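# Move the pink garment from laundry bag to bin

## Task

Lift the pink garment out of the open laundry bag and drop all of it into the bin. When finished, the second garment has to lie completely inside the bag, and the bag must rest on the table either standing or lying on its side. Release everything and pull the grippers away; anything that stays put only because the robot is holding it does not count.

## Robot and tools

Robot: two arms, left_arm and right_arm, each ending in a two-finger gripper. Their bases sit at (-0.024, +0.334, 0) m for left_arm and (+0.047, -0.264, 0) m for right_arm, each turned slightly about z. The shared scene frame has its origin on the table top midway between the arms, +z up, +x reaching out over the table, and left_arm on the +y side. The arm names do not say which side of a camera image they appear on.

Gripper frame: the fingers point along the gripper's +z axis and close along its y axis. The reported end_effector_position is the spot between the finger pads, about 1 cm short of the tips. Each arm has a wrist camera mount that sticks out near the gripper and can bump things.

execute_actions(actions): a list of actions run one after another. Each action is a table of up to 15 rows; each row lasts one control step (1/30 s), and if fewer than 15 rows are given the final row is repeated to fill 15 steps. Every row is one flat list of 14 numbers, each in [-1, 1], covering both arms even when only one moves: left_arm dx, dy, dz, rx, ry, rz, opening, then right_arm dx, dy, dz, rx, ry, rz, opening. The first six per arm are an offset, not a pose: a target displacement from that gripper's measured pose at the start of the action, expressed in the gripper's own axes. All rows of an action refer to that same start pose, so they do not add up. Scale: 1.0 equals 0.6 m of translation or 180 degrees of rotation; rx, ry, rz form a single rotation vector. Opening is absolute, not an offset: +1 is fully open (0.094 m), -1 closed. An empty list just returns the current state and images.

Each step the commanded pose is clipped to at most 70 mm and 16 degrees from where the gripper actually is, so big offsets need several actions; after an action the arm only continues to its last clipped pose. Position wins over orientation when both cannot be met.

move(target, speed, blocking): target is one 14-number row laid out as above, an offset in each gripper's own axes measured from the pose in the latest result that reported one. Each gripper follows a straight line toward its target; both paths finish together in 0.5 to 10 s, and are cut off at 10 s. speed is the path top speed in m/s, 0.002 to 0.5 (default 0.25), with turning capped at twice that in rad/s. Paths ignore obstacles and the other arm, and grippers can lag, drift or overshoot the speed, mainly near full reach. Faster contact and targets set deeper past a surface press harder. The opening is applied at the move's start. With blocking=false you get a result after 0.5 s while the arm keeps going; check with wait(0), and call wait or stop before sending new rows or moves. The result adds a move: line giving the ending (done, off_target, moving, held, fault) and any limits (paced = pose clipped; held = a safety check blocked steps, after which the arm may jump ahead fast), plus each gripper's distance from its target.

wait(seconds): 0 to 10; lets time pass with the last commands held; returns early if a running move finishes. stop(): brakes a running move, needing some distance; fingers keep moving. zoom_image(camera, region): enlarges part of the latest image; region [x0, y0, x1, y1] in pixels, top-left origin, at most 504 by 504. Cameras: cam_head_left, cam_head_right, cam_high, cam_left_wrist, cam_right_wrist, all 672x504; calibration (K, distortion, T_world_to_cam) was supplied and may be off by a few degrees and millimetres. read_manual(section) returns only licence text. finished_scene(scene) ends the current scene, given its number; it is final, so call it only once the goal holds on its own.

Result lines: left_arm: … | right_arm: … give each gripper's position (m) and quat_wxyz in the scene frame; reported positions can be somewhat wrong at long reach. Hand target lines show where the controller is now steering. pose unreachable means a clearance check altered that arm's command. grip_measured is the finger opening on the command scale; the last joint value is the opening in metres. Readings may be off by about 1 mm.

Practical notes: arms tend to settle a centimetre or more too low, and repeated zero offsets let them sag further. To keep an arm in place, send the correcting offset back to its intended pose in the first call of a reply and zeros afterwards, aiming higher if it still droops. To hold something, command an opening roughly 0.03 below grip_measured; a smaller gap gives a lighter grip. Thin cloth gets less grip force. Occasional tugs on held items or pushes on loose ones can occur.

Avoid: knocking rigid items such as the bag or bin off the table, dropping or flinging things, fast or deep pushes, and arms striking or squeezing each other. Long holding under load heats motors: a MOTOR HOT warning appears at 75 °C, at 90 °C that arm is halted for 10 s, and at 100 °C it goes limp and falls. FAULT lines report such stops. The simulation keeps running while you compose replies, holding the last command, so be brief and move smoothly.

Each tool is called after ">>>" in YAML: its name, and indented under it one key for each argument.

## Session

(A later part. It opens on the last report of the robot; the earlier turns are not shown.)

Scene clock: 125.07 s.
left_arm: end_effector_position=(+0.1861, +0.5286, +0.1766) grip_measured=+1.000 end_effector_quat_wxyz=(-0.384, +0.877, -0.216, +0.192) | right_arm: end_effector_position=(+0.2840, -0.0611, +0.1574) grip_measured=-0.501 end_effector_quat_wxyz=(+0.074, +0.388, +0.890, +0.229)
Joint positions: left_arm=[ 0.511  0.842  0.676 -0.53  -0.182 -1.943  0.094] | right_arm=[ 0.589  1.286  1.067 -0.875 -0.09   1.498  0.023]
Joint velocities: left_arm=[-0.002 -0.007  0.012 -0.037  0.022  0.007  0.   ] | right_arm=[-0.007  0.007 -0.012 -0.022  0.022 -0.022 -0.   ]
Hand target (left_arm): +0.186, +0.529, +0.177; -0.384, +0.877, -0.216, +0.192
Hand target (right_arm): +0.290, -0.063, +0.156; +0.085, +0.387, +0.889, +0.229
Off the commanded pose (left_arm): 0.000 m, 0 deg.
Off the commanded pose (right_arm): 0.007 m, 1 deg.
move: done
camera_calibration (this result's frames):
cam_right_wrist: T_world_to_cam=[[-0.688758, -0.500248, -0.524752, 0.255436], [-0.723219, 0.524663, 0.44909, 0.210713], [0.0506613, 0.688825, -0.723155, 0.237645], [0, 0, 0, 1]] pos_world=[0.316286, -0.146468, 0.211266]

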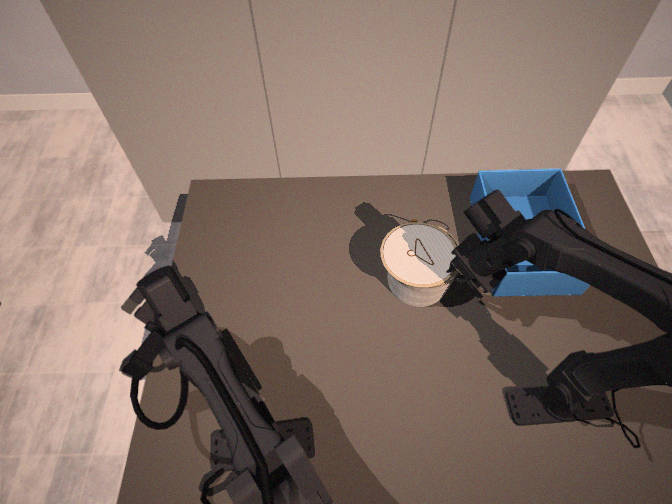

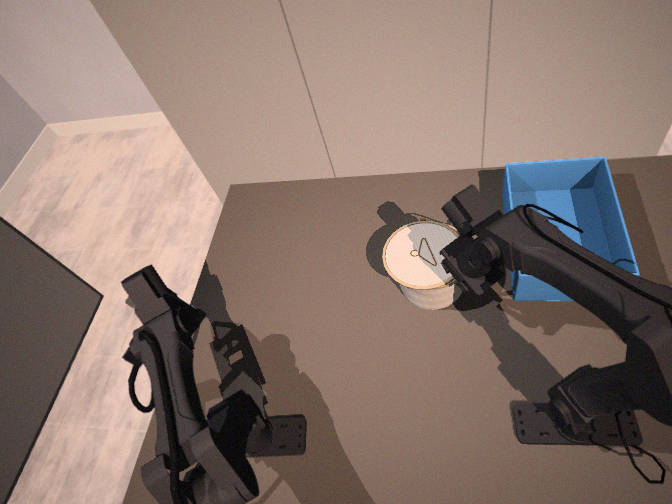

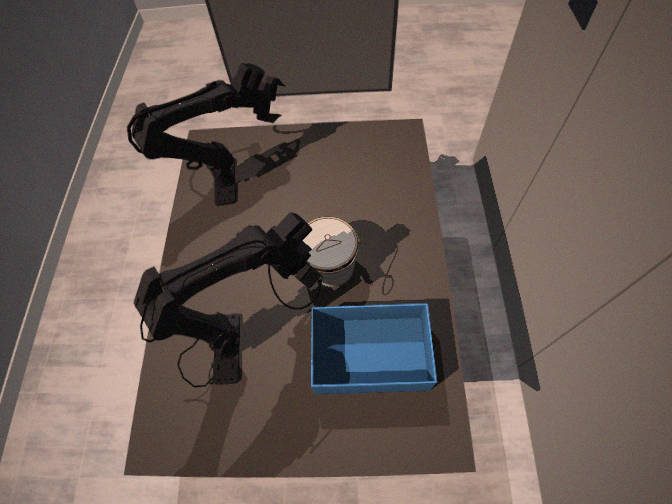

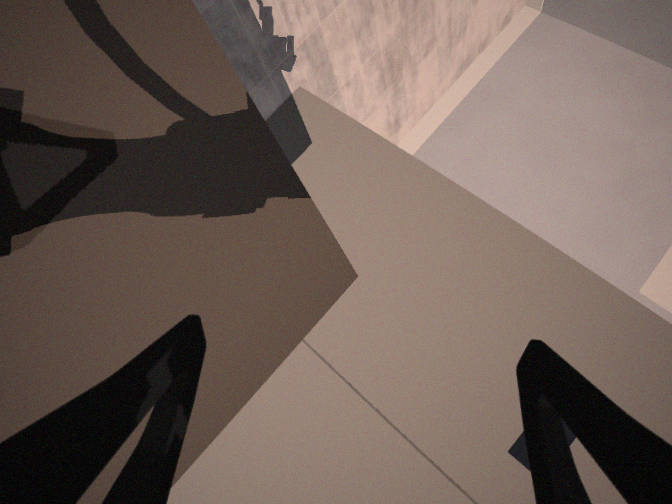

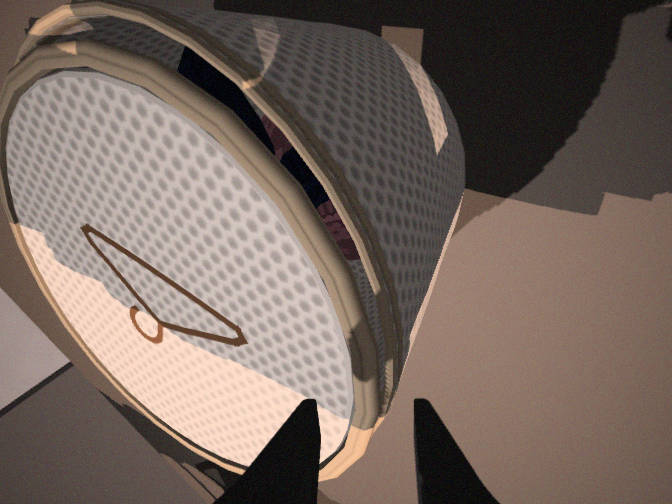

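>>> execute_actions:
  actions:
    - [[0,0,0,0,0,0,1,0,0.004,0.036,0,0,0,-0.55]]
    - [[0,0,0,0,0,0,1,0,0,0.004,0,0,0,-0.96]]

>>> move:
  target: [0,0,0,0,0,0,1,0,0.095,-0.115,0.04,0,0,-0.96]
  speed: 0.07

Scene clock: 133.83 s.
left_arm: end_effector_position=(+0.1861, +0.5286, +0.1766) grip_measured=+1.000 end_effector_quat_wxyz=(-0.384, +0.877, -0.216, +0.192) | right_arm: end_effector_position=(+0.2901, -0.0564, +0.1383) grip_measured=-0.931 end_effector_quat_wxyz=(+0.070, +0.390, +0.891, +0.222)
Joint positions: left_arm=[ 0.511  0.842  0.676 -0.53  -0.182 -1.943  0.094] | right_arm=[ 0.589  1.331  1.032 -0.81  -0.09   1.499  0.003]
Joint velocities: left_arm=[-0.002  0.007  0.017 -0.051  0.037  0.066  0.   ] | right_arm=[-0.017 -0.007  0.007  0.022  0.007 -0.007 -0.001]
Hand target (left_arm): +0.186, +0.529, +0.177; -0.384, +0.877, -0.216, +0.192
Hand target (right_arm): +0.291, -0.056, +0.136; +0.070, +0.390, +0.891, +0.222
Off the commanded pose (left_arm): 0.000 m, 0 deg.
Off the commanded pose (right_arm): 0.002 m, 0 deg.
camera_calibration (this result's frames):
cam_right_wrist: T_world_to_cam=[[-0.69606, -0.50441, -0.510951, 0.251911], [-0.716764, 0.529636, 0.453581, 0.219019], [0.0418273, 0.681951, -0.730201, 0.223488], [0, 0, 0, 1]] pos_world=[0.322982, -0.141341, 0.192563]

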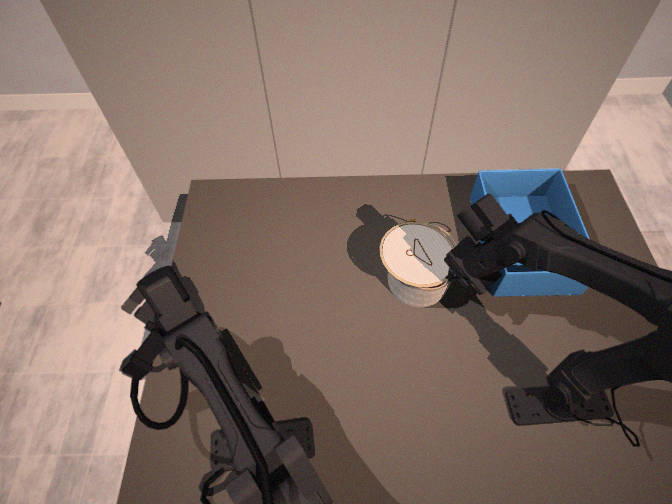

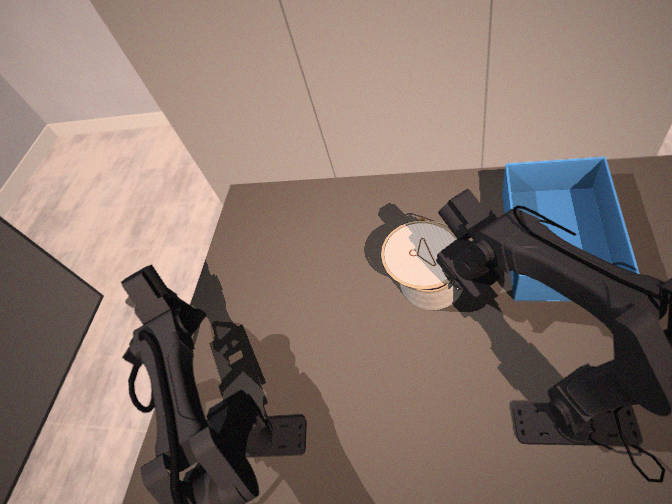

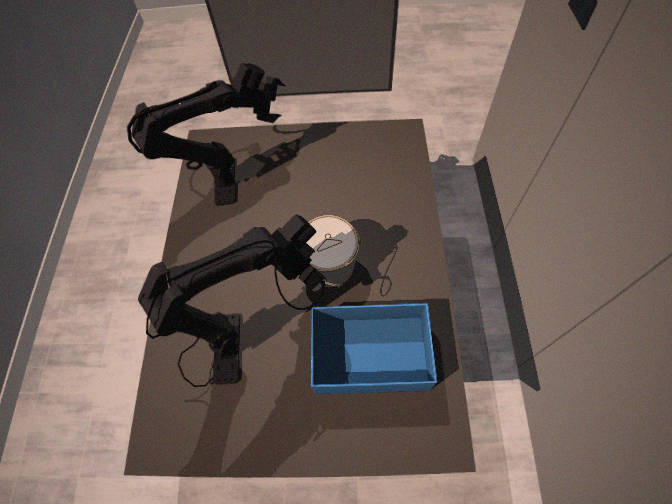

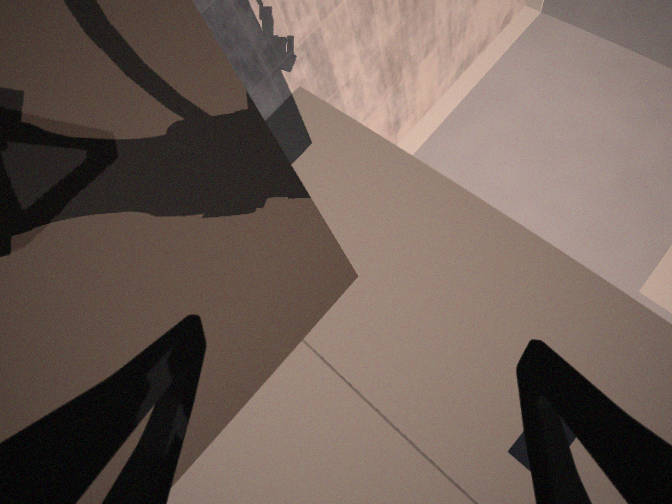

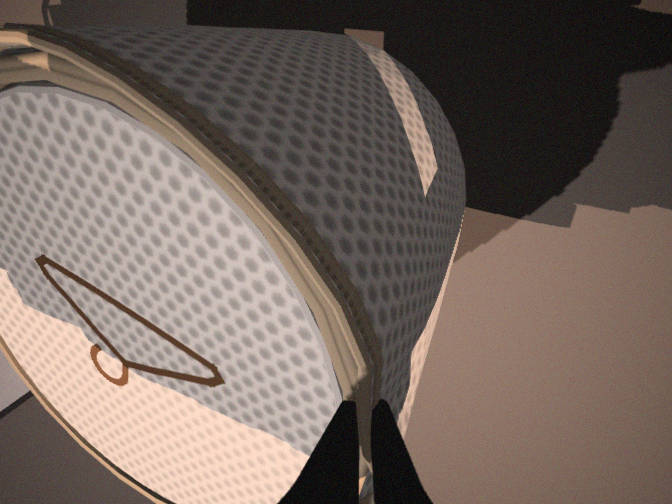

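Scene clock: 135.70 s.
left_arm: end_effector_position=(+0.1861, +0.5286, +0.1766) grip_measured=+1.000 end_effector_quat_wxyz=(-0.384, +0.877, -0.216, +0.192) | right_arm: end_effector_position=(+0.3034, -0.0462, +0.2131) grip_measured=-0.950 end_effector_quat_wxyz=(+0.033, +0.398, +0.904, +0.155)
Joint positions: left_arm=[ 0.511  0.842  0.676 -0.53  -0.182 -1.943  0.094] | right_arm=[ 0.589  1.564  1.591 -1.291 -0.09   1.497  0.002]
Joint velocities: left_arm=[ 0.002  0.007 -0.022 -0.081 -0.007 -0.051  0.   ] | right_arm=[-0.017  0.002 -0.002 -0.066 -0.022  0.051 -0.   ]
Hand target (left_arm): +0.186, +0.529, +0.177; -0.384, +0.877, -0.216, +0.192
Hand target (right_arm): +0.309, -0.046, +0.224; +0.046, +0.393, +0.904, +0.166
Off the commanded pose (left_arm): 0.000 m, 0 deg.
Off the commanded pose (right_arm): 0.013 m, 2 deg.
move: off_target (right_arm)
camera_calibration (this result's frames):
cam_right_wrist: T_world_to_cam=[[-0.749064, -0.547868, -0.372483, 0.289041], [-0.660397, 0.572749, 0.485628, 0.167307], [-0.0527207, 0.609754, -0.790836, 0.308849], [0, 0, 0, 1]] pos_world=[0.343282, -0.12579, 0.270663]

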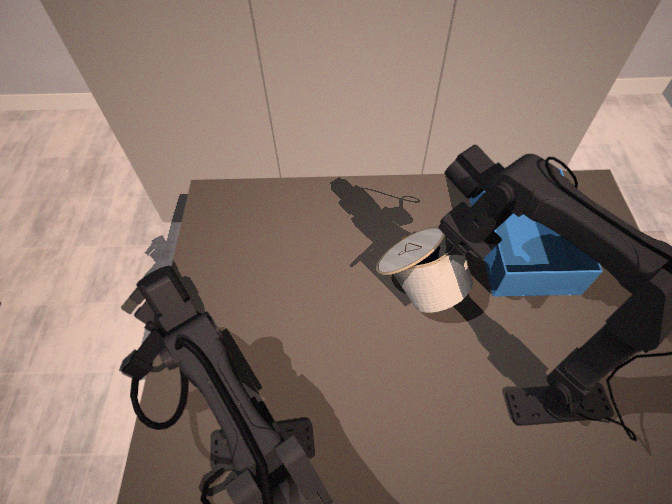

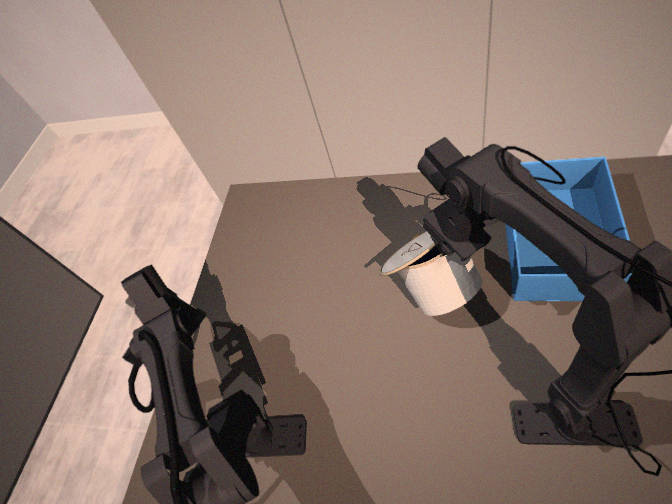

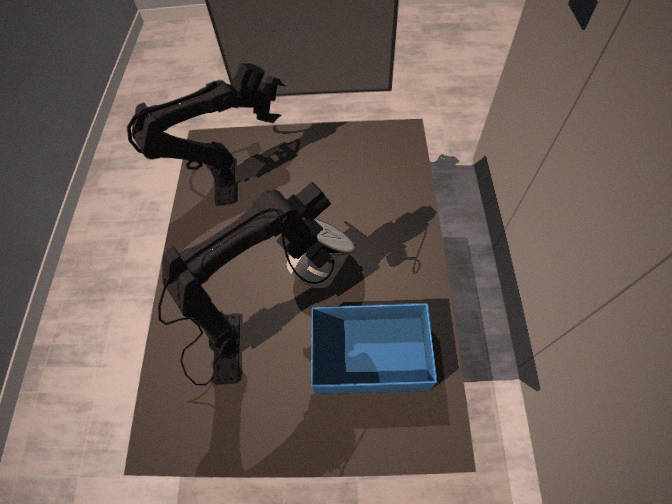

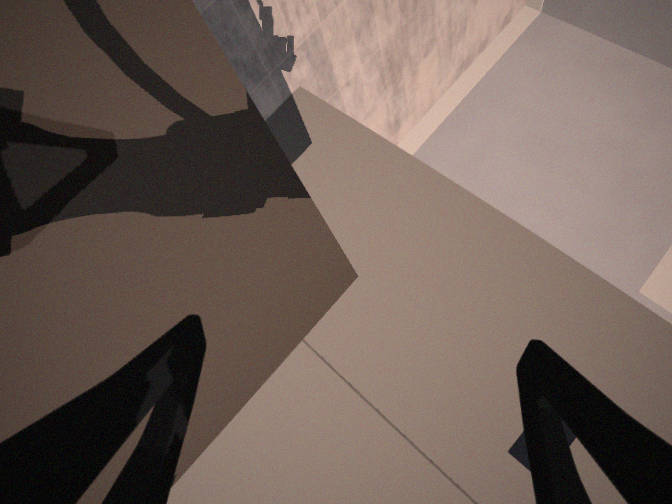

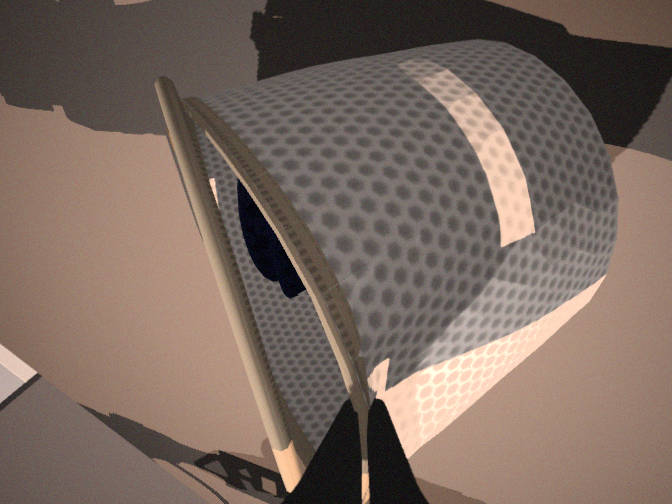

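>>> move:
  target: [0,0,0,0,0,0,1,0.02,-0.12,-0.02,0,0,0,-0.97]
  speed: 0.07

>>> move:
  target: [0,0,0,0,0,0,1,0.02,-0.1,0.055,0,0,0,-0.97]
  speed: 0.07

Scene clock: 146.50 s.
left_arm: end_effector_position=(+0.1861, +0.5286, +0.1766) grip_measured=+1.000 end_effector_quat_wxyz=(-0.384, +0.877, -0.216, +0.192) | right_arm: end_effector_position=(+0.2463, -0.0855, +0.1998) grip_measured=-0.958 end_effector_quat_wxyz=(+0.027, +0.399, +0.905, +0.147)
Joint positions: left_arm=[ 0.511  0.842  0.676 -0.53  -0.182 -1.943  0.094] | right_arm=[ 0.602  1.314  1.328 -1.298 -0.09   1.51   0.002]
Joint velocities: left_arm=[-0.012  0.007 -0.002 -0.066  0.007 -0.066  0.   ] | right_arm=[-0.007  0.007 -0.002  0.051 -0.022  0.007 -0.   ]
Hand target (left_arm): +0.186, +0.529, +0.177; -0.384, +0.877, -0.216, +0.192
Hand target (right_arm): +0.242, -0.087, +0.205; +0.033, +0.398, +0.904, +0.156
Off the commanded pose (left_arm): 0.000 m, 0 deg.
Off the commanded pose (right_arm): 0.005 m, 1 deg.
move: done
camera_calibration (this result's frames):
cam_right_wrist: T_world_to_cam=[[-0.755371, -0.552208, -0.352819, 0.217048], [-0.651726, 0.576934, 0.492342, 0.15542], [-0.0683218, 0.601842, -0.795687, 0.323375], [0, 0, 0, 1]] pos_world=[0.287336, -0.164432, 0.257365]

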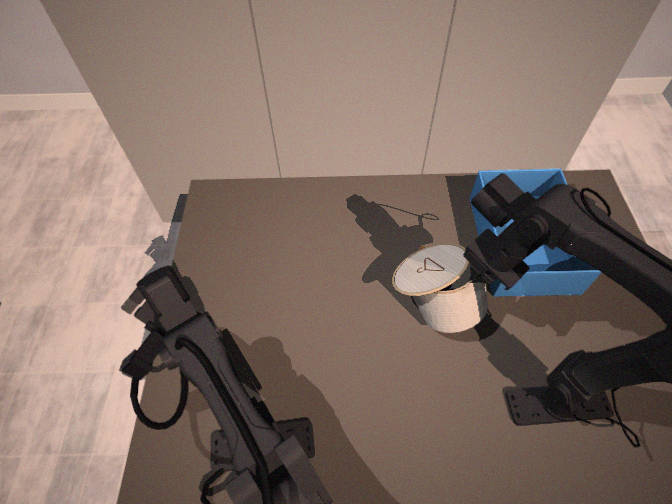

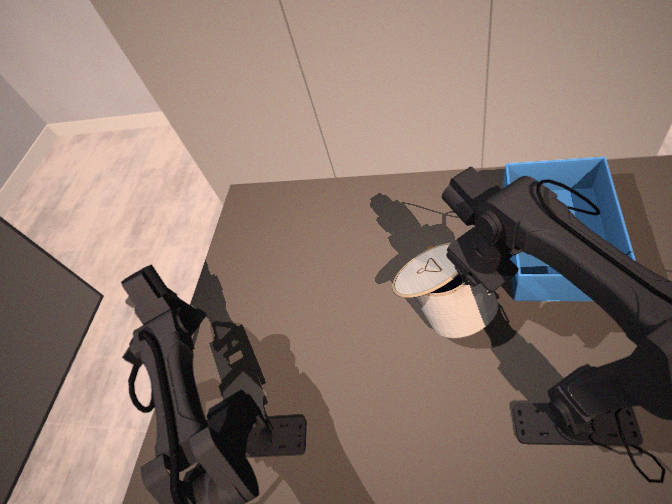

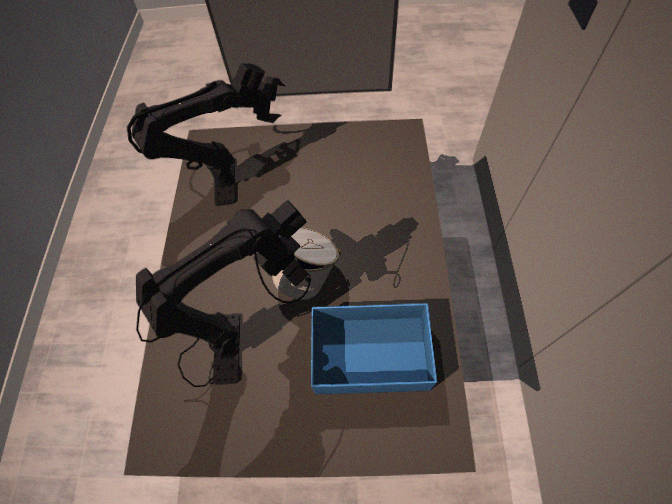

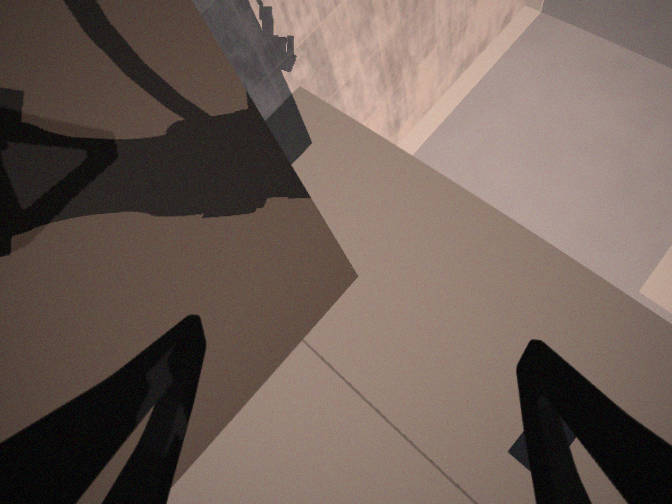

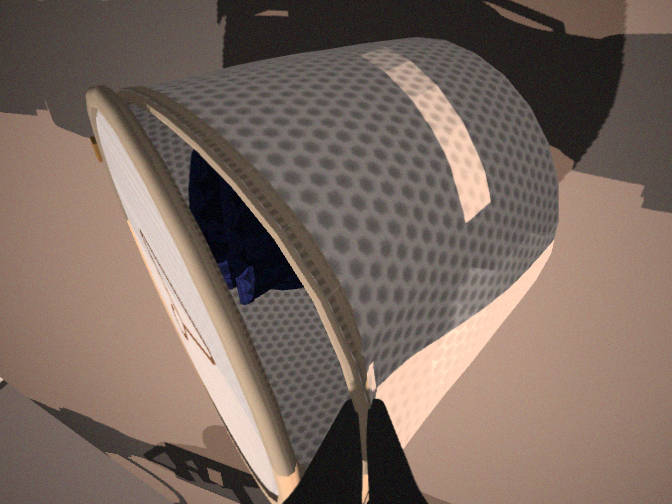

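Scene clock: 147.77 s.
left_arm: end_effector_position=(+0.1861, +0.5286, +0.1766) grip_measured=+1.000 end_effector_quat_wxyz=(-0.384, +0.877, -0.216, +0.192) | right_arm: end_effector_position=(+0.1951, -0.1102, +0.1484) grip_measured=-0.958 end_effector_quat_wxyz=(+0.009, +0.399, +0.908, +0.127)
Joint positions: left_arm=[ 0.511  0.842  0.676 -0.53  -0.182 -1.943  0.094] | right_arm=[ 0.66   1.117  1.009 -1.223 -0.09   1.564  0.002]
Joint velocities: left_arm=[-0.002  0.012 -0.017 -0.037 -0.022 -0.037  0.   ] | right_arm=[ 0.012 -0.002  0.002  0.022  0.022 -0.007  0.001]
Hand target (left_arm): +0.186, +0.529, +0.177; -0.384, +0.877, -0.216, +0.192
Hand target (right_arm): +0.199, -0.107, +0.154; +0.025, +0.399, +0.905, +0.148
Off the commanded pose (left_arm): 0.000 m, 0 deg.
Off the commanded pose (right_arm): 0.007 m, 3 deg.
move: off_target (right_arm)
camera_calibration (this result's frames):
cam_right_wrist: T_world_to_cam=[[-0.768296, -0.563743, -0.303176, 0.140522], [-0.63047, 0.584648, 0.510583, 0.155603], [-0.110587, 0.583422, -0.804605, 0.301446], [0, 0, 0, 1]] pos_world=[0.239401, -0.187624, 0.205699]

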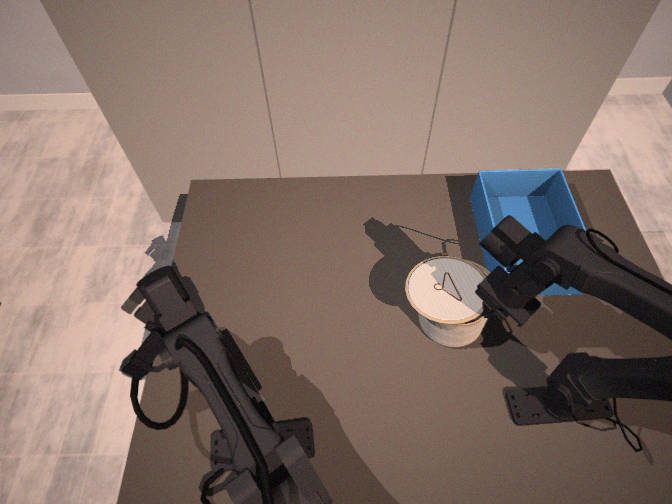

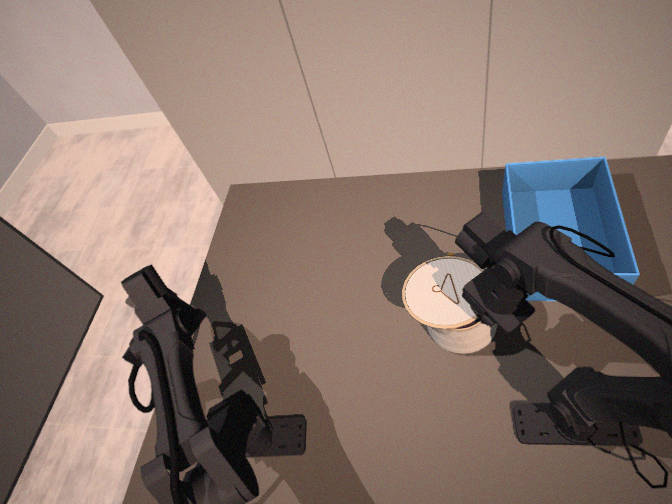

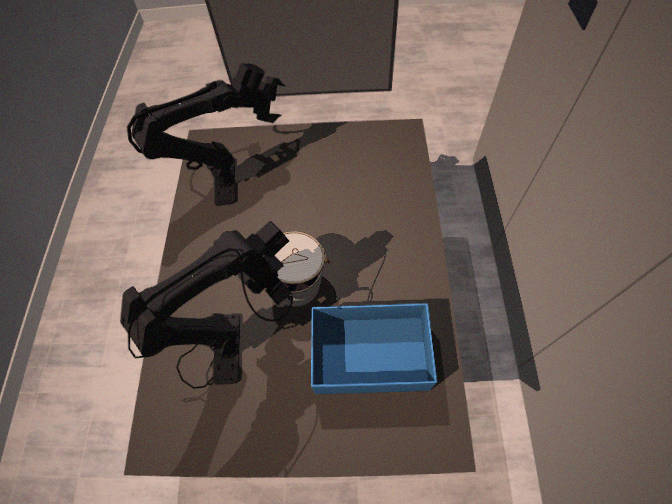

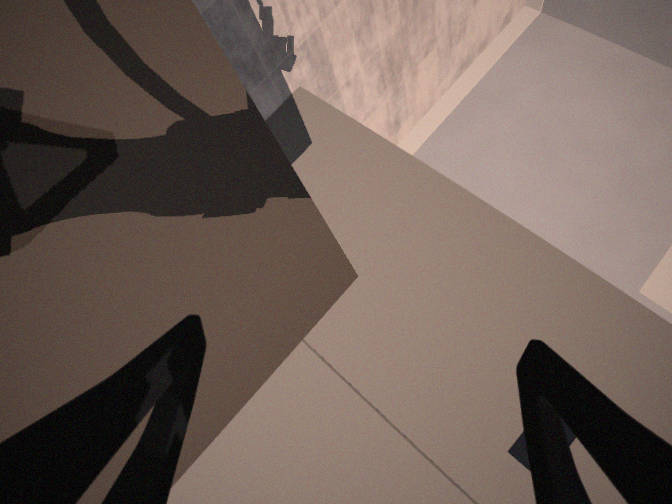

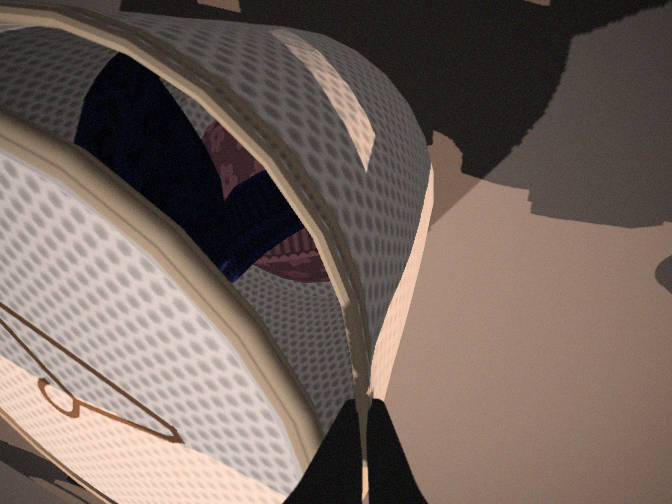

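>>> move:
  target: [0.32,0.436,-0.417,0.459,0.416,0.69,-1,0.06,0.052,0.025,0,0,0,-0.98]
  speed: 0.4

Scene clock: 164.03 s.
left_arm: end_effector_position=(+0.1571, +0.1282, +0.1458) grip_measured=-0.995 end_effector_quat_wxyz=(+0.508, +0.350, +0.759, -0.208) | right_arm: end_effector_position=(+0.1852, -0.0700, +0.1358) grip_measured=-0.965 end_effector_quat_wxyz=(-0.006, +0.401, +0.909, +0.110)
Joint positions: left_arm=[-1.021  0.547  0.263 -0.126 -0.074  0.011  0.   ] | right_arm=[ 0.833  1.241  1.041 -1.161 -0.066  1.736  0.002]
Joint velocities: left_arm=[ 0.012  0.002  0.007  0.037 -0.022  0.037  0.   ] | right_arm=[-0.007  0.007 -0.012 -0.007 -0.022  0.037 -0.001]
Hand target (left_arm): +0.162, +0.124, +0.163; +0.521, +0.346, +0.750, -0.215
Hand target (right_arm): +0.194, -0.059, +0.145; +0.006, +0.400, +0.907, +0.130
Off the commanded pose (left_arm): 0.025 m, 4 deg.
Off the commanded pose (right_arm): 0.016 m, 3 deg.
move: off_target (left_arm, right_arm)
camera_calibration (this result's frames):
cam_left_wrist: T_world_to_cam=[[-0.684176, -0.729178, -0.0142124, 0.206628], [-0.637506, 0.6074, -0.473975, 0.121428], [0.354245, -0.315222, -0.880424, 0.227931], [0, 0, 0, 1]] pos_world=[0.138038, 0.148762, 0.261166]
cam_right_wrist: T_world_to_cam=[[-0.779435, -0.570181, -0.259567, 0.147466], [-0.609691, 0.59509, 0.523588, 0.12744], [-0.144074, 0.566358, -0.811468, 0.272741], [0, 0, 0, 1]] pos_world=[0.231934, -0.146225, 0.192871]

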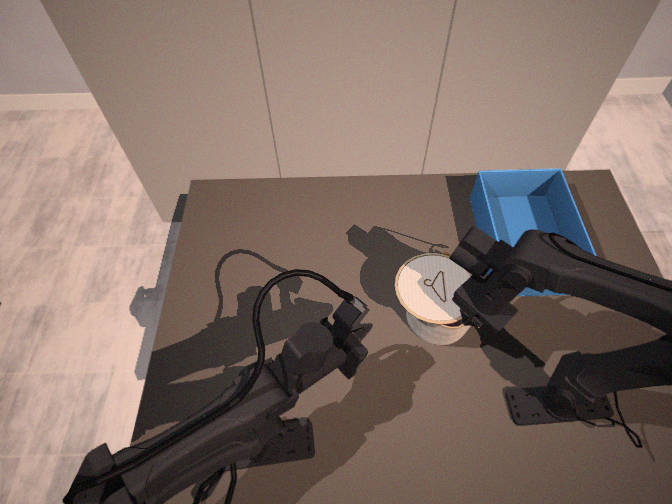

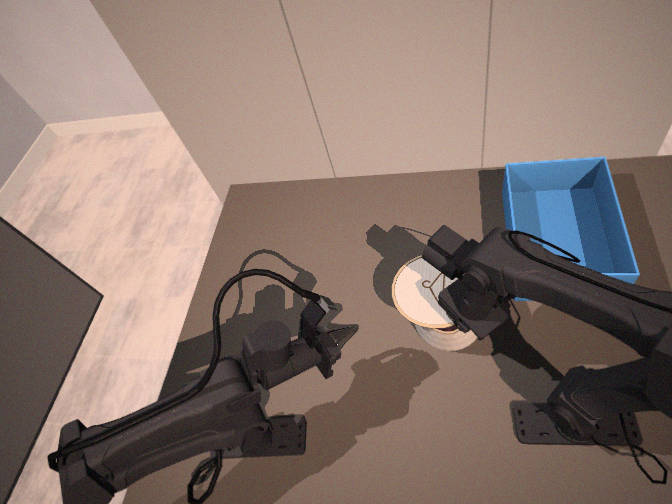

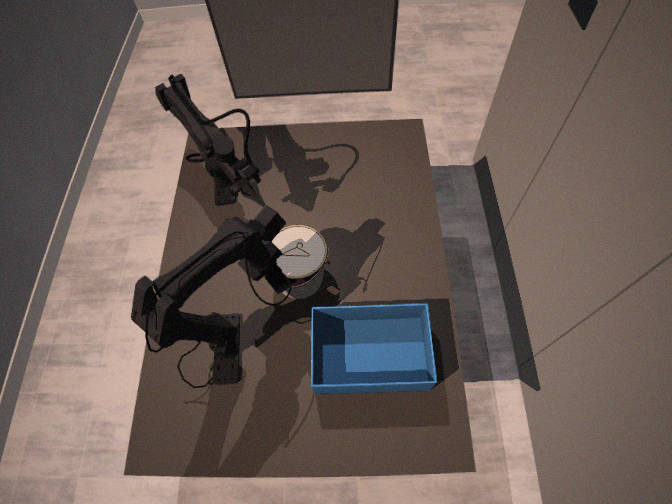

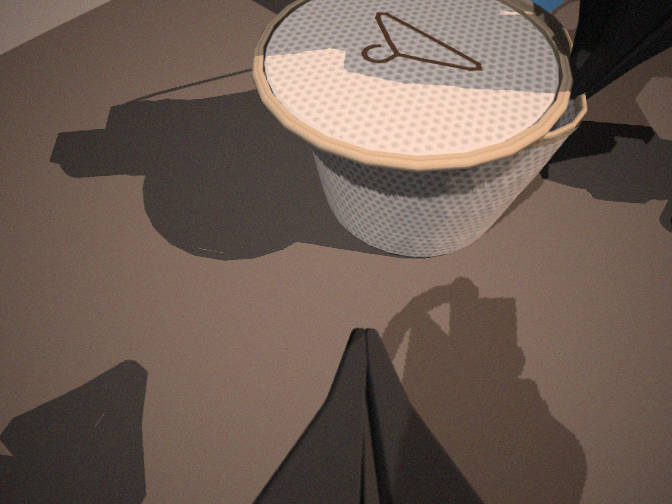

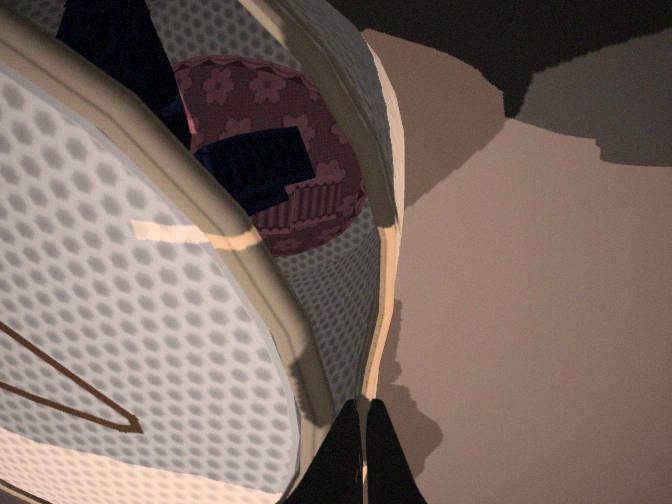

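>>> move:
  target: [-0.053,-0.025,0.07,0,0,-0.5,-0.3,0,0.01,-0.005,-0.03,0,0,-0.98]
  speed: 0.4

Scene clock: 184.33 s.
left_arm: end_effector_position=(+0.1751, +0.0884, +0.1446) grip_measured=-0.302 end_effector_quat_wxyz=(+0.206, -0.290, +0.794, -0.494) | right_arm: end_effector_position=(+0.1861, -0.0698, +0.1352) grip_measured=-0.965 end_effector_quat_wxyz=(+0.001, +0.402, +0.906, +0.131)
Joint positions: left_arm=[-1.084  0.871  0.352  0.073 -0.127 -1.586  0.033] | right_arm=[ 0.833  1.199  1.001 -1.118 -0.064  1.742  0.002]
Joint velocities: left_arm=[-0.007 -0.007 -0.007 -0.007 -0.037 -0.037  0.001] | right_arm=[-0.002  0.007  0.007 -0.007 -0.081 -0.022 -0.001]
Hand target (left_arm): +0.179, +0.082, +0.159; +0.212, -0.289, +0.784, -0.506
Hand target (right_arm): +0.189, -0.067, +0.141; +0.012, +0.402, +0.903, +0.152
Off the commanded pose (left_arm): 0.016 m, 2 deg.
Off the commanded pose (right_arm): 0.007 m, 3 deg.
move: off_target (left_arm, right_arm)
camera_calibration (this result's frames):
cam_left_wrist: T_world_to_cam=[[0.339364, -0.350524, 0.872906, -0.151169], [-0.940572, -0.138763, 0.309949, 0.162171], [0.0124828, -0.926217, -0.376784, 0.248954], [0, 0, 0, 1]] pos_world=[0.200727, 0.200101, 0.175493]
cam_right_wrist: T_world_to_cam=[[-0.774914, -0.555342, -0.301836, 0.154021], [-0.621183, 0.580883, 0.52603, 0.128919], [-0.116795, 0.595123, -0.795102, 0.266921], [0, 0, 0, 1]] pos_world=[0.23061, -0.148203, 0.190903]

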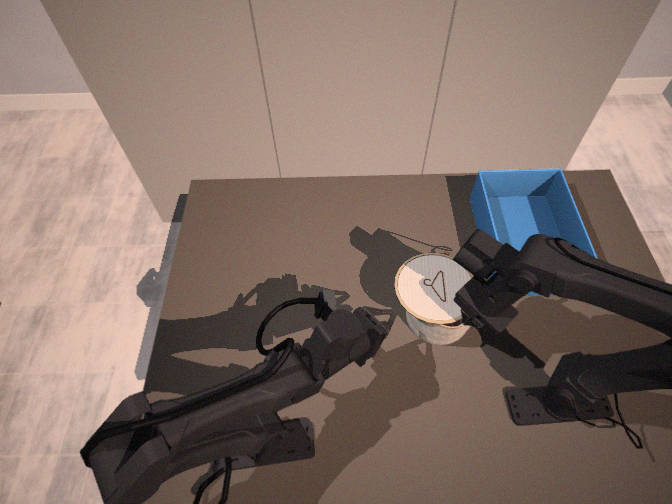

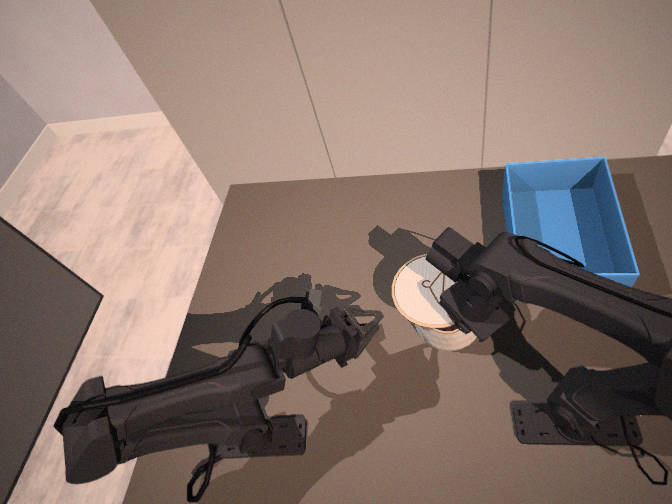

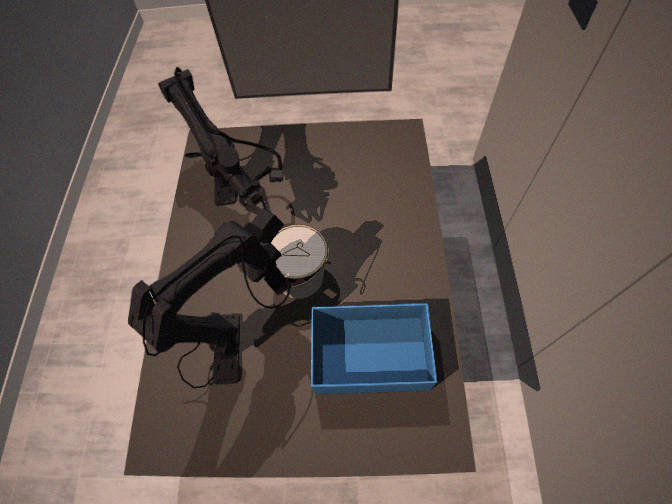

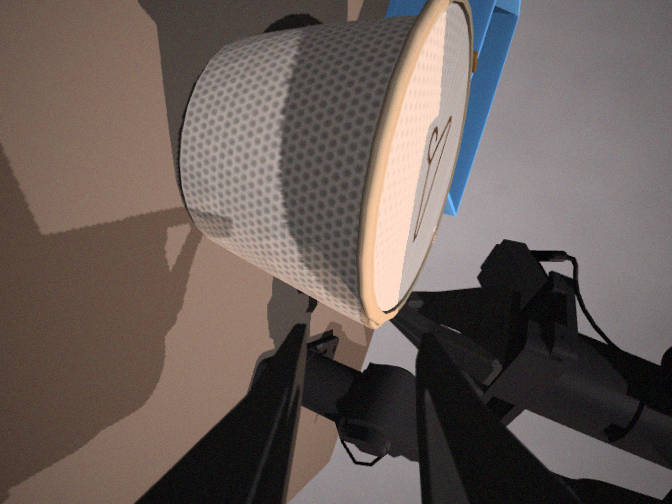

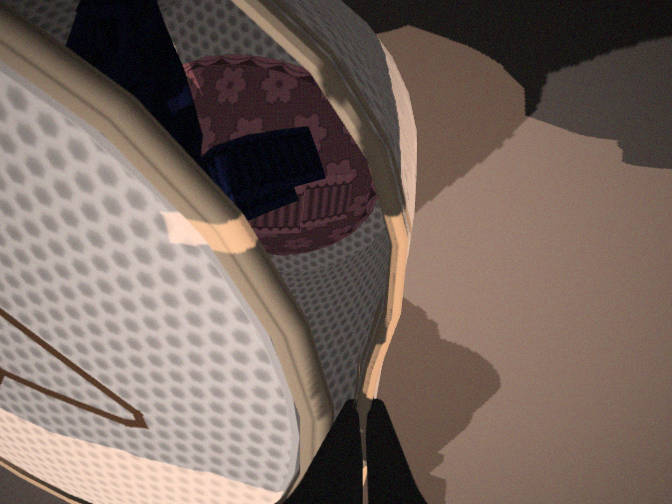

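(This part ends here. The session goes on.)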